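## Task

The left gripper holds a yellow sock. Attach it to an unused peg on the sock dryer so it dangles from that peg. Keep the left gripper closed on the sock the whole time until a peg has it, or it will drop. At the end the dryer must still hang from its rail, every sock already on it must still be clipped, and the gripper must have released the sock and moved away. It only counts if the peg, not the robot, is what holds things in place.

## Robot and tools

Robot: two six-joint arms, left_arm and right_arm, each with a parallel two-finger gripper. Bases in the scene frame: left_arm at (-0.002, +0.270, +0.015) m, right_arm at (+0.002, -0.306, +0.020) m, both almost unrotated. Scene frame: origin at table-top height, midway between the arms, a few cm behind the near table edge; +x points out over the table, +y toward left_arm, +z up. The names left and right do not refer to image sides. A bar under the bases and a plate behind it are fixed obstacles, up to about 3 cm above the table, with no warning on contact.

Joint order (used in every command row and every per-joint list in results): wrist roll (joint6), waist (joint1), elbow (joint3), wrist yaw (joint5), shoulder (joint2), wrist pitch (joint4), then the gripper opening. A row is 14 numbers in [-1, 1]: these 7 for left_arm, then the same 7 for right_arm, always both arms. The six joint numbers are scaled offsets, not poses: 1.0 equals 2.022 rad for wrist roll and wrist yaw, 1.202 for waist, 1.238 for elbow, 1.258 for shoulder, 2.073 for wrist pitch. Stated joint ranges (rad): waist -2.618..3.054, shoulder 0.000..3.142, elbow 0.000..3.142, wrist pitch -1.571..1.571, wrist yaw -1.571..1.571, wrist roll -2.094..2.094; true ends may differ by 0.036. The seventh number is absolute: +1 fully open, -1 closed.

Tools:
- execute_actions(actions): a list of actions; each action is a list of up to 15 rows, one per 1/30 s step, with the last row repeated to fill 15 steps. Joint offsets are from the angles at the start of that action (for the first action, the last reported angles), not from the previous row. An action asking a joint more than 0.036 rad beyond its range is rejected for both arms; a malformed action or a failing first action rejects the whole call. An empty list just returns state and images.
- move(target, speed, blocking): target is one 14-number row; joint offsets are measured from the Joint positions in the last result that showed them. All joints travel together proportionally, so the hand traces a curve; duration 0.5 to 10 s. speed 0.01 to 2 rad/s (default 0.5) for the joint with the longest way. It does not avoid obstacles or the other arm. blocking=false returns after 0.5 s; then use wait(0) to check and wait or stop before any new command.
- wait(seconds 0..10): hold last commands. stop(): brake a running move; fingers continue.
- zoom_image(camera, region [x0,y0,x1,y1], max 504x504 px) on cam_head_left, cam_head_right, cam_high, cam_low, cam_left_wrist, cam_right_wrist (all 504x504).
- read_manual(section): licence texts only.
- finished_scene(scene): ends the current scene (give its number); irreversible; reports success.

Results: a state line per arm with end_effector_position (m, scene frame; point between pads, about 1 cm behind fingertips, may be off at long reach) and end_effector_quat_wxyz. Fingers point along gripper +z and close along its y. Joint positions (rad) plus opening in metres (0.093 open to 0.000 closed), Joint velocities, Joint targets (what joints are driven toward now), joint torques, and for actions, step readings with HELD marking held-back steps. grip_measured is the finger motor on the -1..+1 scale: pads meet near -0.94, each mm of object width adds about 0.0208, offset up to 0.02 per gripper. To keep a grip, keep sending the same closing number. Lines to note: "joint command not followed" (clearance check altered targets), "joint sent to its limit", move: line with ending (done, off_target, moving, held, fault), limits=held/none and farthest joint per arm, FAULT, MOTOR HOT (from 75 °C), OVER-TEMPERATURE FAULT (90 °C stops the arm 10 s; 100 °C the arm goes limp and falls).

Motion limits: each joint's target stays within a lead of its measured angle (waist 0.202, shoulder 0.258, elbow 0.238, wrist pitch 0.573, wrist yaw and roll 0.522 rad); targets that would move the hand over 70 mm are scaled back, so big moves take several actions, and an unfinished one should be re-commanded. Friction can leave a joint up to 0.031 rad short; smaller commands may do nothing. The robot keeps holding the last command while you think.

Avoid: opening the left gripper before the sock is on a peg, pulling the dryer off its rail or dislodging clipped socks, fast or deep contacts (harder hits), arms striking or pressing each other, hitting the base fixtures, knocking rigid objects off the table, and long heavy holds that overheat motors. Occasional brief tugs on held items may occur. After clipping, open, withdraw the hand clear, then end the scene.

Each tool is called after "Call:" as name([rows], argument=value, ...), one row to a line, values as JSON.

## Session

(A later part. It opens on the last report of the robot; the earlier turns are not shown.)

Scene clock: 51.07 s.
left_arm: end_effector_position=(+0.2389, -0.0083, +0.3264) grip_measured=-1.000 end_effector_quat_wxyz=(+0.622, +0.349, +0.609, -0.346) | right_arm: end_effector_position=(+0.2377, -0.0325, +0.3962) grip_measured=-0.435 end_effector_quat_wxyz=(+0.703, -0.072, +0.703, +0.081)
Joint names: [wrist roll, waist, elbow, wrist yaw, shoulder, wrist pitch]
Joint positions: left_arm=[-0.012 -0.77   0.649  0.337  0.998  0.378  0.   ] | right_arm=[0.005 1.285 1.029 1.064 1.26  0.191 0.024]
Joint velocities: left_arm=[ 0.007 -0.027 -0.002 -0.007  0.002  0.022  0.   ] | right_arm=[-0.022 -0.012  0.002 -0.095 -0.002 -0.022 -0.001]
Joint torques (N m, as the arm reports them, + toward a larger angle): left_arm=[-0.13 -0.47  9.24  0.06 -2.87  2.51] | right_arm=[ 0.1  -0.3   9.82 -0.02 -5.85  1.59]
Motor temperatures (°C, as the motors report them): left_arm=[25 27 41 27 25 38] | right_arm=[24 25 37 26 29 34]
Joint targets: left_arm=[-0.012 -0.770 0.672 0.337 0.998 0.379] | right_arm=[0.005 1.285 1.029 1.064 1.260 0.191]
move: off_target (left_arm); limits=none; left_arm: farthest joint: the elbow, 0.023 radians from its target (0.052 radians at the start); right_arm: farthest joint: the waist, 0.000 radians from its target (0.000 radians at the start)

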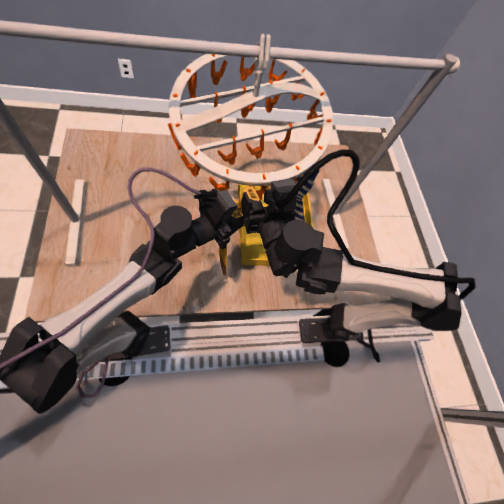

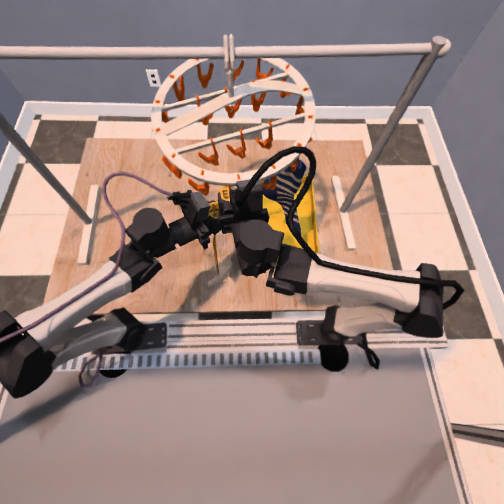

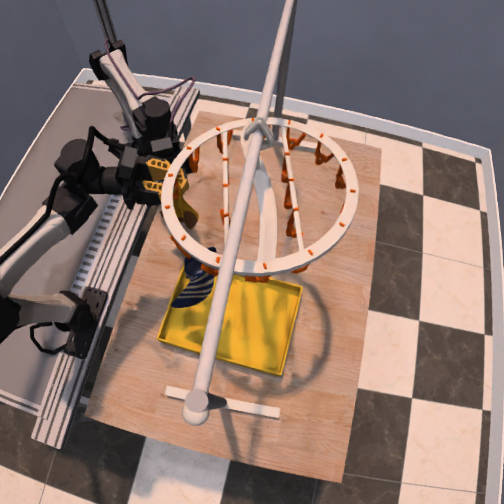

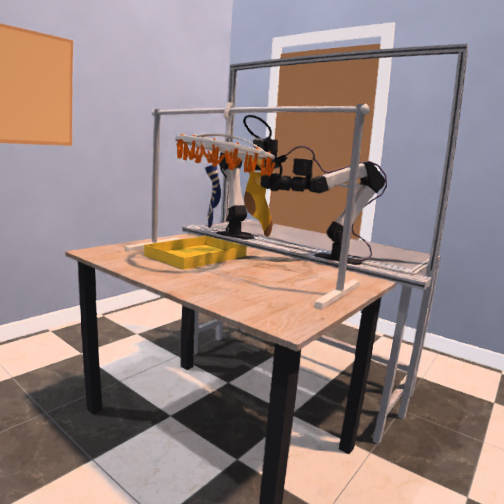

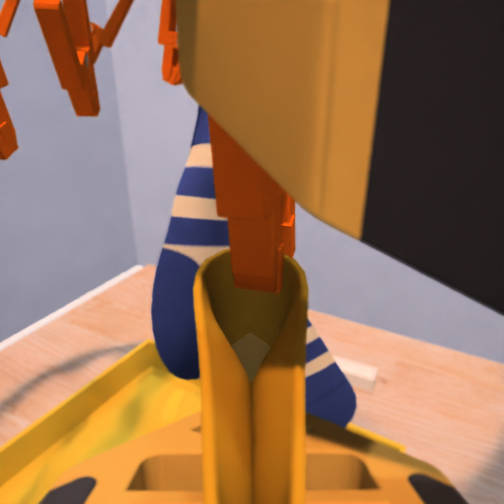

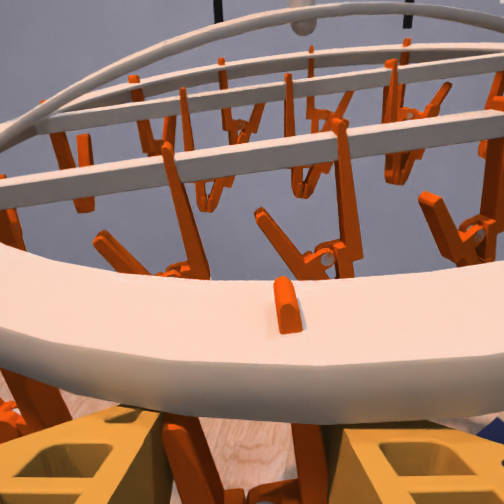

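Call:
move(target=[0,0,0.037,0,0,0,-1,0,0,0,0,0,0,-0.45], speed=0.04)

Scene clock: 54.00 s.
left_arm: end_effector_position=(+0.2391, -0.0087, +0.3370) grip_measured=-1.000 end_effector_quat_wxyz=(+0.630, +0.347, +0.602, -0.348) | right_arm: end_effector_position=(+0.2377, -0.0325, +0.3962) grip_measured=-0.435 end_effector_quat_wxyz=(+0.703, -0.072, +0.703, +0.081)
Joint names: [wrist roll, waist, elbow, wrist yaw, shoulder, wrist pitch]
Joint positions: left_arm=[-0.012 -0.77   0.672  0.337  0.998  0.376  0.   ] | right_arm=[0.005 1.285 1.029 1.064 1.26  0.191 0.024]
Joint velocities: left_arm=[ 0.007 -0.002  0.022 -0.051 -0.012 -0.066  0.   ] | right_arm=[-0.022 -0.007 -0.007 -0.037 -0.017 -0.051 -0.001]
Joint torques (N m, as the arm reports them, + toward a larger angle): left_arm=[-0.13 -0.41  9.17  0.04 -2.92  2.53] | right_arm=[ 0.09 -0.23  9.77 -0.01 -5.88  1.6 ]
Motor temperatures (°C, as the motors report them): left_arm=[25 27 41 27 25 38] | right_arm=[24 25 37 26 29 34]
Joint targets: left_arm=[-0.012 -0.770 0.695 0.337 0.998 0.377] | right_arm=[0.005 1.285 1.029 1.064 1.260 0.191]
move: off_target (left_arm); limits=none; left_arm: farthest joint: the elbow, 0.023 radians from its target (0.046 radians at the start); right_arm: farthest joint: the waist, 0.000 radians from its target (0.000 radians at the start)

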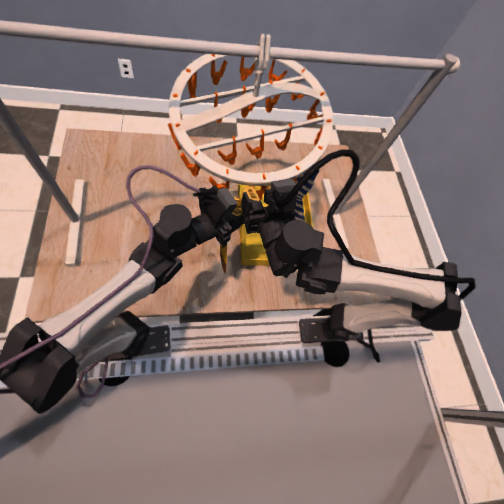

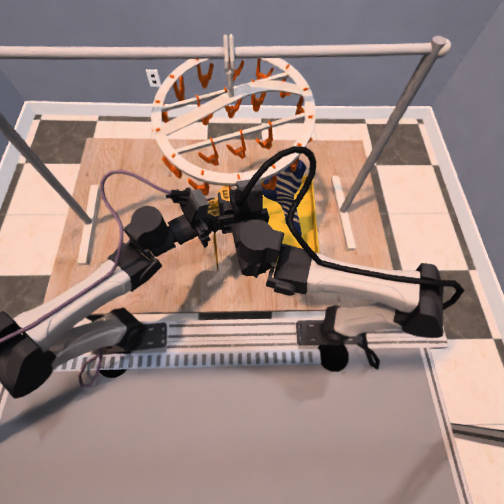

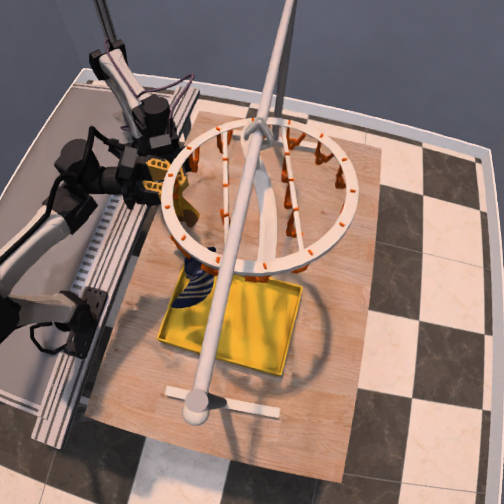

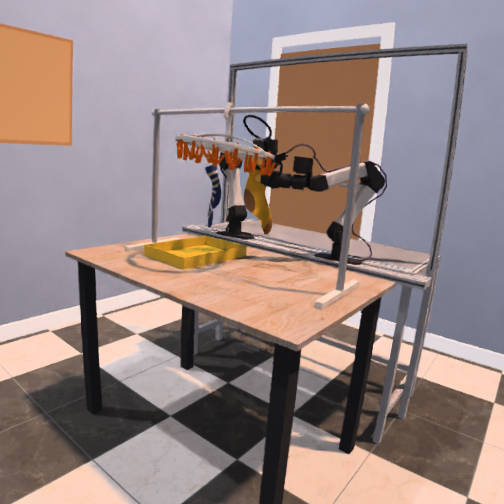

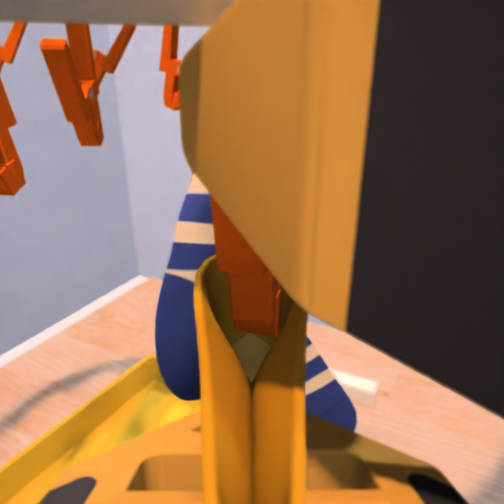

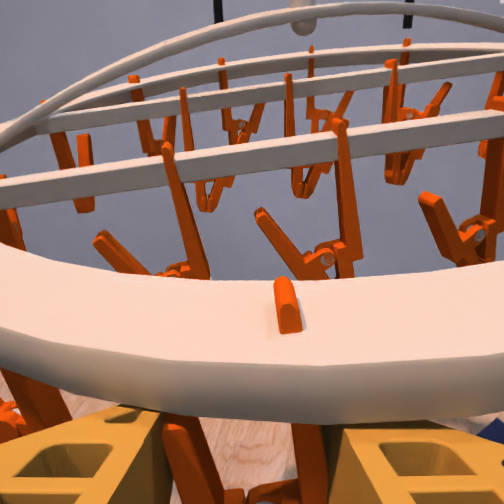

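Call:
execute_actions([
  [[0,0,0,0,0,0,-1,0,0,0,0,0,0,-0.41],[0,0,0,0,0,0,-1,0,0,0,0,0,0,-0.37],[0,0,0,0,0,0,-1,0,0,0,0,0,0,-0.33],[0,0,0,0,0,0,-1,0,0,0,0,0,0,-0.3],[0,0,0,0,0,0,-1,0,0,0,0,0,0,-0.27],[0,0,0,0,0,0,-1,0,0,0,0,0,0,-0.24],[0,0,0,0,0,0,-1,0,0,0,0,0,0,-0.21],[0,0,0,0,0,0,-1,0,0,0,0,0,0,-0.18],[0,0,0,0,0,0,-1,0,0,0,0,0,0,-0.15],[0,0,0,0,0,0,-1,0,0,0,0,0,0,-0.12],[0,0,0,0,0,0,-1,0,0,0,0,0,0,-0.09],[0,0,0,0,0,0,-1,0,0,0,0,0,0,-0.06],[0,0,0,0,0,0,-1,0,0,0,0,0,0,-0.03],[0,0,0,0,0,0,-1,0,0,0,0,0,0,0],[0,0,0,0,0,0,-1,0,0,0,0,0,0,0.03]],
])

Call:
move(target=[0,0,0,0,0,0,-1,0,0.14,-0.075,0.085,-0.095,-0.025,0.08], speed=0.15)

Scene clock: 62.97 s.
left_arm: end_effector_position=(+0.2391, -0.0087, +0.3370) grip_measured=-1.000 end_effector_quat_wxyz=(+0.630, +0.347, +0.602, -0.348) | right_arm: end_effector_position=(+0.2377, -0.0325, +0.3962) grip_measured=+0.016 end_effector_quat_wxyz=(+0.703, -0.072, +0.703, +0.081)
Joint names: [wrist roll, waist, elbow, wrist yaw, shoulder, wrist pitch]
Joint positions: left_arm=[-0.012 -0.77   0.672  0.337  0.998  0.376  0.   ] | right_arm=[0.005 1.285 1.029 1.064 1.26  0.191 0.046]
Joint velocities: left_arm=[ 0.037 -0.007 -0.017  0.022  0.007 -0.051  0.   ] | right_arm=[-0.007  0.002  0.002 -0.022  0.007 -0.007  0.025]
Joint torques (N m, as the arm reports them, + toward a larger angle): left_arm=[-0.12 -0.45  7.63  0.04 -2.94  2.52] | right_arm=[ 0.11 -0.28  9.75 -0.01 -5.87  1.61]
Motor temperatures (°C, as the motors report them): left_arm=[25 27 43 27 26 39] | right_arm=[24 25 37 26 29 35]
Joint targets: left_arm=[-0.012 -0.770 0.672 0.337 0.998 0.376] | right_arm=[0.005 1.285 1.029 1.064 1.260 0.191]
Step readings (joint positions):
0: left_arm=[-0.012 -0.770 0.672 0.337 0.998 0.376] | right_arm=[0.005 1.285 1.029 1.064 1.260 0.191]
1: left_arm=[-0.012 -0.770 0.672 0.337 0.998 0.376] | right_arm=[0.005 1.285 1.029 1.064 1.260 0.191]
2: left_arm=[-0.012 -0.770 0.672 0.337 0.998 0.376] | right_arm=[0.005 1.285 1.029 1.064 1.260 0.191]
4: left_arm=[-0.012 -0.770 0.672 0.337 0.998 0.376] | right_arm=[0.005 1.285 1.029 1.064 1.260 0.191]
8: left_arm=[-0.012 -0.770 0.672 0.337 0.998 0.376] | right_arm=[0.005 1.285 1.029 1.064 1.260 0.191]
15: Joint positions above

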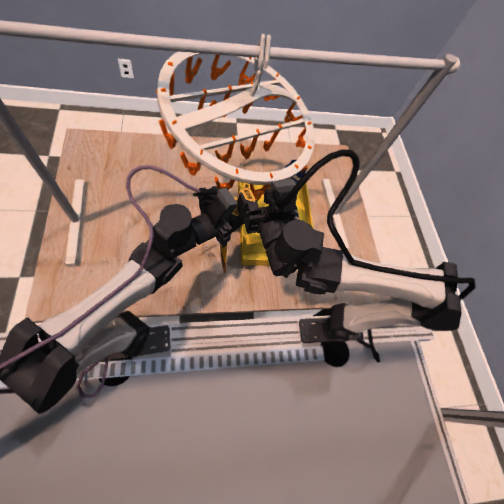

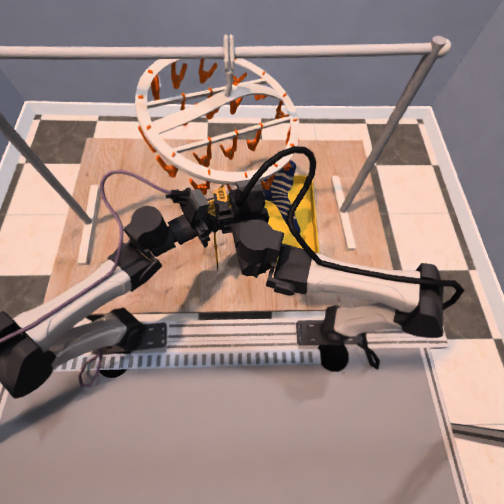

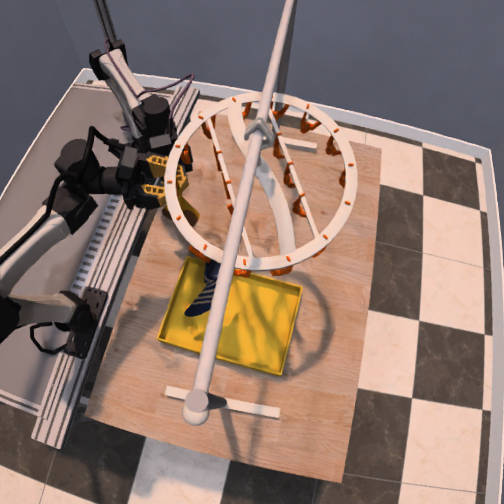

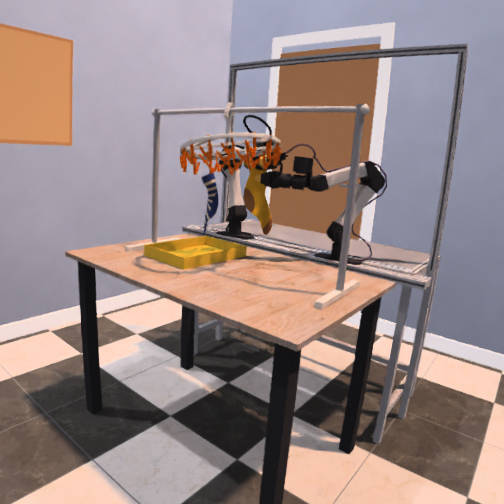

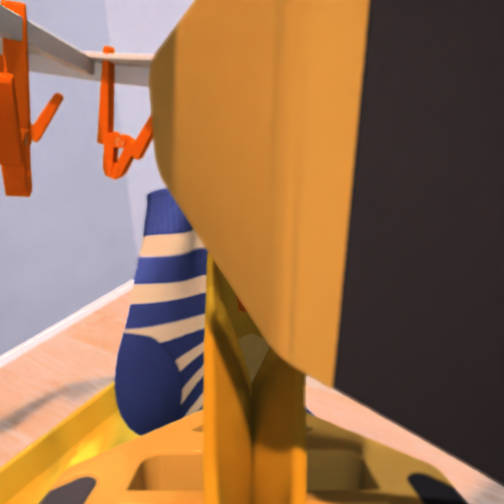

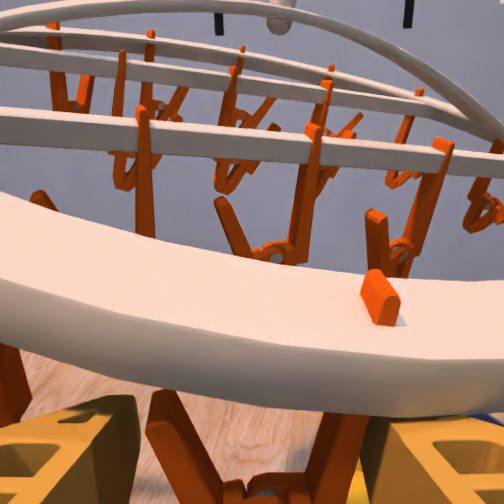

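Scene clock: 64.67 s.
left_arm: end_effector_position=(+0.2391, -0.0087, +0.3370) grip_measured=-1.000 end_effector_quat_wxyz=(+0.630, +0.347, +0.602, -0.348) | right_arm: end_effector_position=(+0.1928, -0.0513, +0.3937) grip_measured=+0.078 end_effector_quat_wxyz=(+0.705, -0.072, +0.701, +0.077)
Joint names: [wrist roll, waist, elbow, wrist yaw, shoulder, wrist pitch]
Joint positions: left_arm=[-0.012 -0.77   0.672  0.337  0.998  0.376  0.   ] | right_arm=[0.005 1.445 0.954 1.229 1.15  0.152 0.049]
Joint velocities: left_arm=[-0.037 -0.022  0.017 -0.066  0.007  0.022  0.   ] | right_arm=[ 0.022  0.002 -0.002  0.066 -0.012 -0.022 -0.   ]
Joint torques (N m, as the arm reports them, + toward a larger angle): left_arm=[-0.13 -0.4   7.66  0.05 -2.93  2.52] | right_arm=[ 0.12  0.34  7.99  0.03 -5.45  1.37]
Motor temperatures (°C, as the motors report them): left_arm=[25 27 43 27 26 39] | right_arm=[24 25 37 26 29 34]
Joint targets: left_arm=[-0.012 -0.770 0.672 0.337 0.998 0.376] | right_arm=[0.005 1.453 0.936 1.236 1.141 0.139]
move: done; limits=none; left_arm: farthest joint: the waist, 0.000 radians from its target (0.000 radians at the start); right_arm: farthest joint: the elbow, 0.018 radians from its target (0.092 radians at the start)

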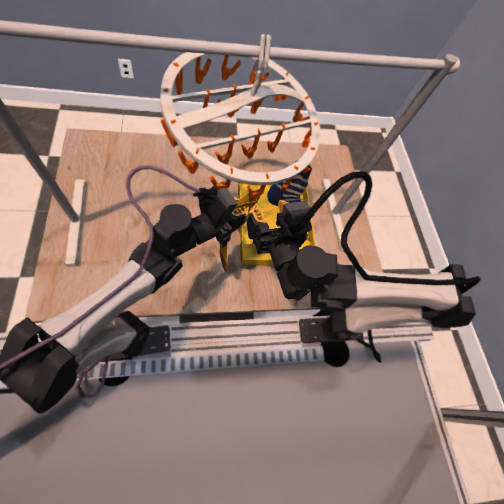

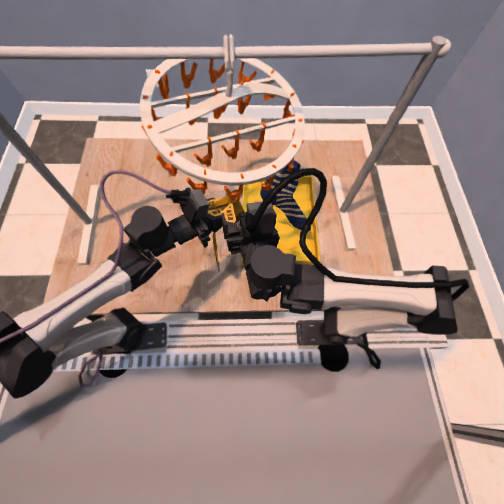

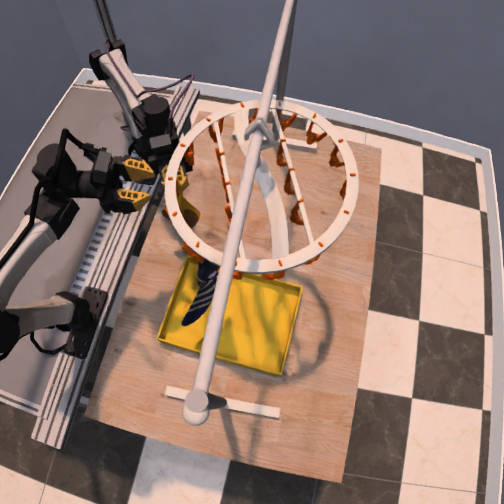

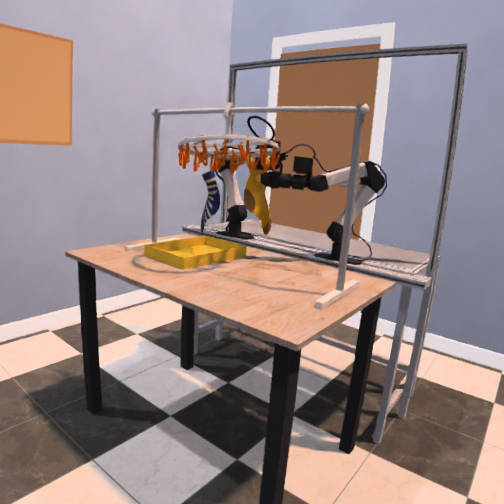

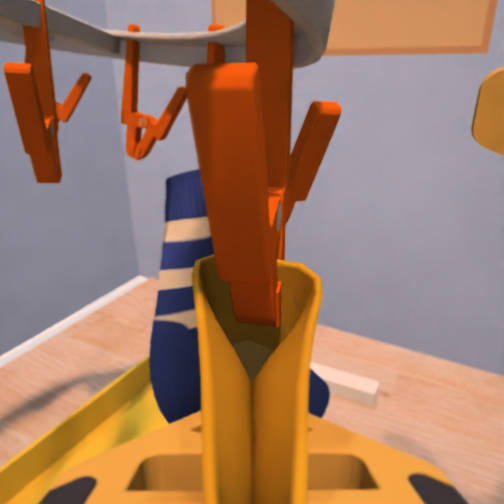

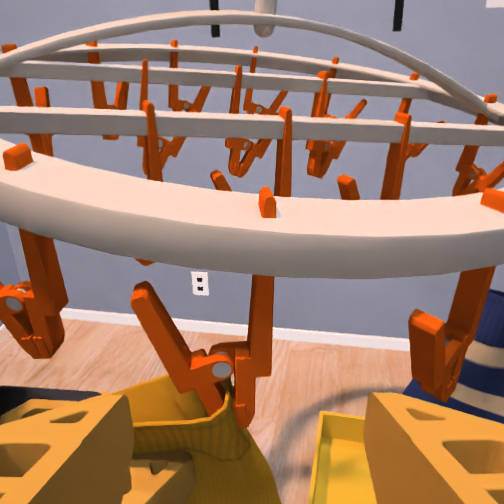

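Call:
execute_actions([
  [[0,0,0,0,0,0,-0.2,0,0,0,0,0,0,0.08]],
])

Call:
move(target=[0,0.2,-0.13,0.12,-0.55,-0.26,-0.2,0,0,-0.1,0,-0.35,-0.15,0.08], speed=0.4)

Scene clock: 67.60 s.
left_arm: end_effector_position=(+0.2391, -0.0087, +0.3370) grip_measured=-0.202 end_effector_quat_wxyz=(+0.630, +0.347, +0.602, -0.348) | right_arm: end_effector_position=(+0.1928, -0.0514, +0.3937) grip_measured=+0.078 end_effector_quat_wxyz=(+0.705, -0.072, +0.701, +0.077)
Joint names: [wrist roll, waist, elbow, wrist yaw, shoulder, wrist pitch]
Joint positions: left_arm=[-0.012 -0.77   0.672  0.337  0.998  0.376  0.036] | right_arm=[0.005 1.445 0.954 1.23  1.15  0.152 0.049]
Joint velocities: left_arm=[ 0.081 -0.012 -0.007 -0.037 -0.022  0.022 -0.001] | right_arm=[ 0.051  0.007 -0.002 -0.037 -0.012  0.007  0.001]
Joint torques (N m, as the arm reports them, + toward a larger angle): left_arm=[-0.13 -0.39  7.67  0.04 -2.91  2.53] | right_arm=[ 0.09 -0.3   9.64 -0.01 -4.59  1.51]
Motor temperatures (°C, as the motors report them): left_arm=[25 27 43 27 26 39] | right_arm=[24 25 37 26 30 34]
Joint targets: left_arm=[-0.012 -0.770 0.672 0.337 0.998 0.376] | right_arm=[0.005 1.445 0.954 1.229 1.150 0.152]
Step readings (joint positions):
0: left_arm=[-0.012 -0.770 0.672 0.337 0.998 0.376] | right_arm=[0.005 1.445 0.954 1.230 1.150 0.152]
1: left_arm=[-0.012 -0.770 0.672 0.337 0.998 0.376] | right_arm=[0.005 1.445 0.954 1.230 1.150 0.152]
2: left_arm=[-0.012 -0.770 0.672 0.337 0.998 0.376] | right_arm=[0.005 1.445 0.954 1.230 1.150 0.152]
4: left_arm=[-0.012 -0.770 0.672 0.337 0.998 0.376] | right_arm=[0.005 1.445 0.954 1.230 1.150 0.152]
8: left_arm=[-0.012 -0.770 0.672 0.337 0.998 0.376] | right_arm=[0.005 1.445 0.954 1.230 1.150 0.152]
15: Joint positions above

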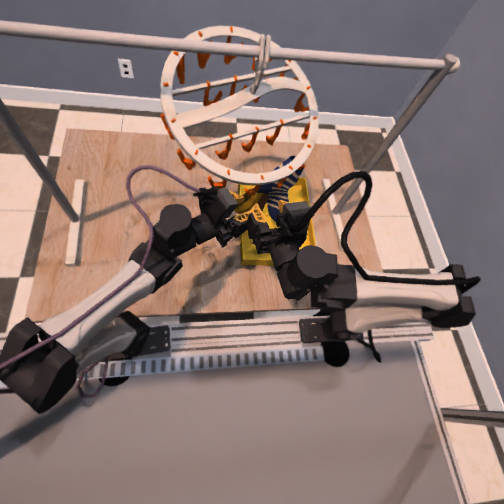

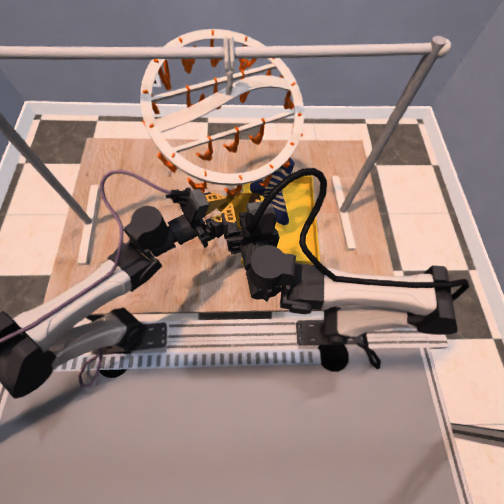

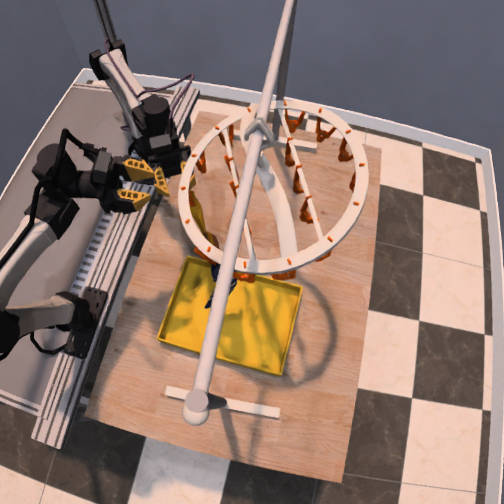

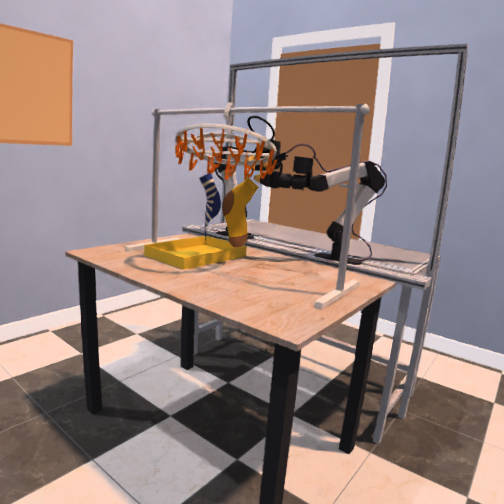

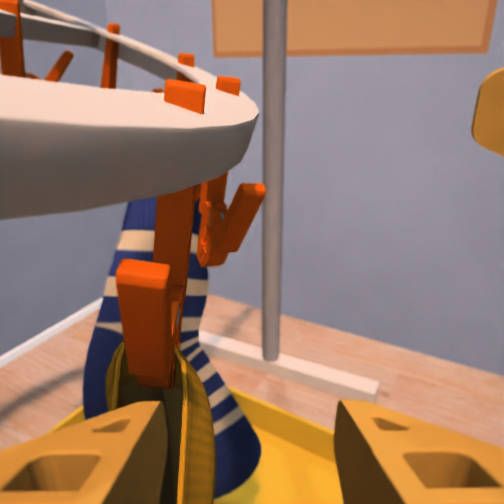

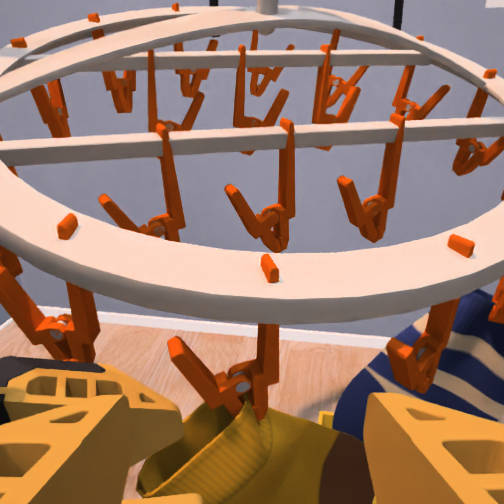

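Scene clock: 70.03 s.
left_arm: end_effector_position=(+0.1460, +0.0881, +0.3315) grip_measured=-0.202 end_effector_quat_wxyz=(+0.631, +0.354, +0.599, -0.345) | right_arm: end_effector_position=(+0.1786, -0.1592, +0.4061) grip_measured=+0.078 end_effector_quat_wxyz=(+0.708, -0.062, +0.698, +0.088)
Joint names: [wrist roll, waist, elbow, wrist yaw, shoulder, wrist pitch]
Joint positions: left_arm=[-0.012 -0.538  0.532  0.575  0.324 -0.153  0.036] | right_arm=[ 0.005  1.445  0.85   1.23   0.718 -0.145  0.049]
Joint velocities: left_arm=[-0.037 -0.012 -0.012 -0.095  0.002 -0.007  0.002] | right_arm=[ 0.007 -0.012  0.002 -0.022  0.002 -0.007  0.   ]
Joint torques (N m, as the arm reports them, + toward a larger angle): left_arm=[-0.13  0.3   5.64  0.05  0.26  2.26] | right_arm=[ 0.1  -0.32  7.14 -0.04 -0.73  1.4 ]
Motor temperatures (°C, as the motors report them): left_arm=[25 27 43 27 26 39] | right_arm=[24 25 37 26 29 34]
Joint targets: left_arm=[-0.012 -0.530 0.511 0.580 0.305 -0.163] | right_arm=[0.005 1.445 0.830 1.230 0.710 -0.159]
move: done; limits=none; left_arm: farthest joint: the elbow, 0.020 radians from its target (0.161 radians at the start); right_arm: farthest joint: the elbow, 0.020 radians from its target (0.124 radians at the start)

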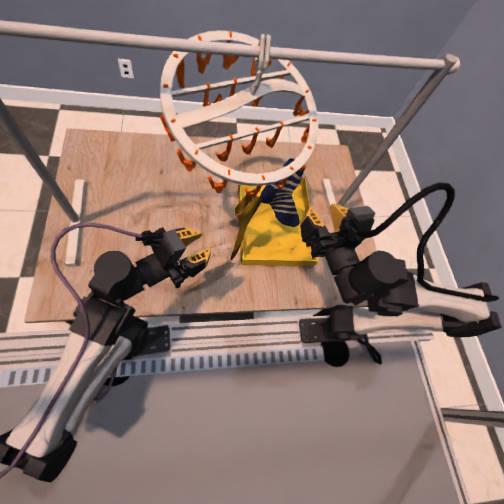

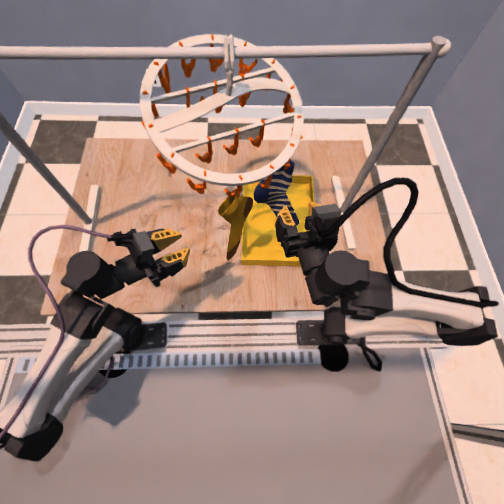

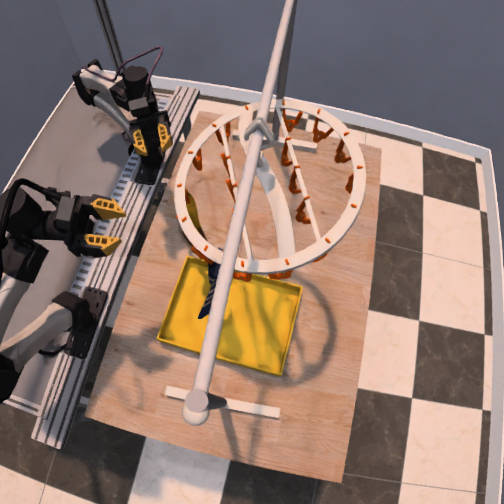

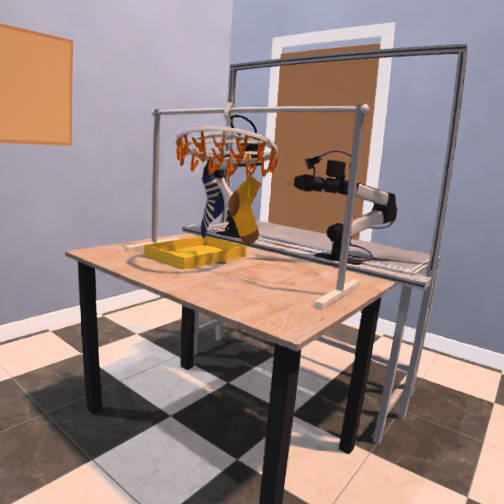

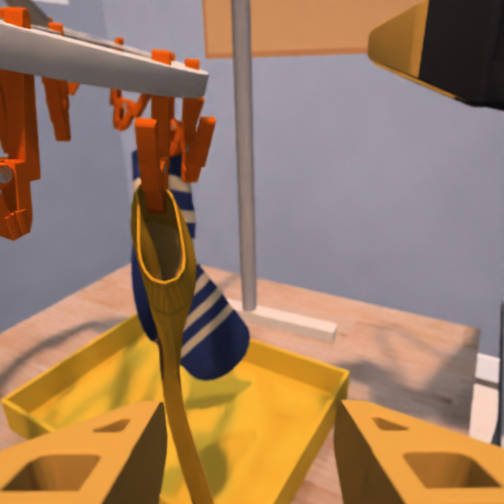

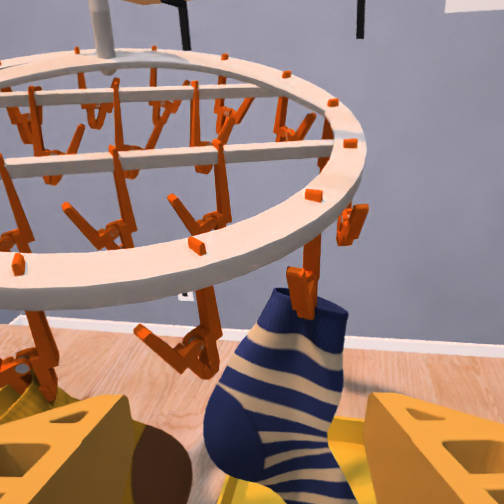

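Call:
finished_scene(scene=2)

The scene is finished: the task was done.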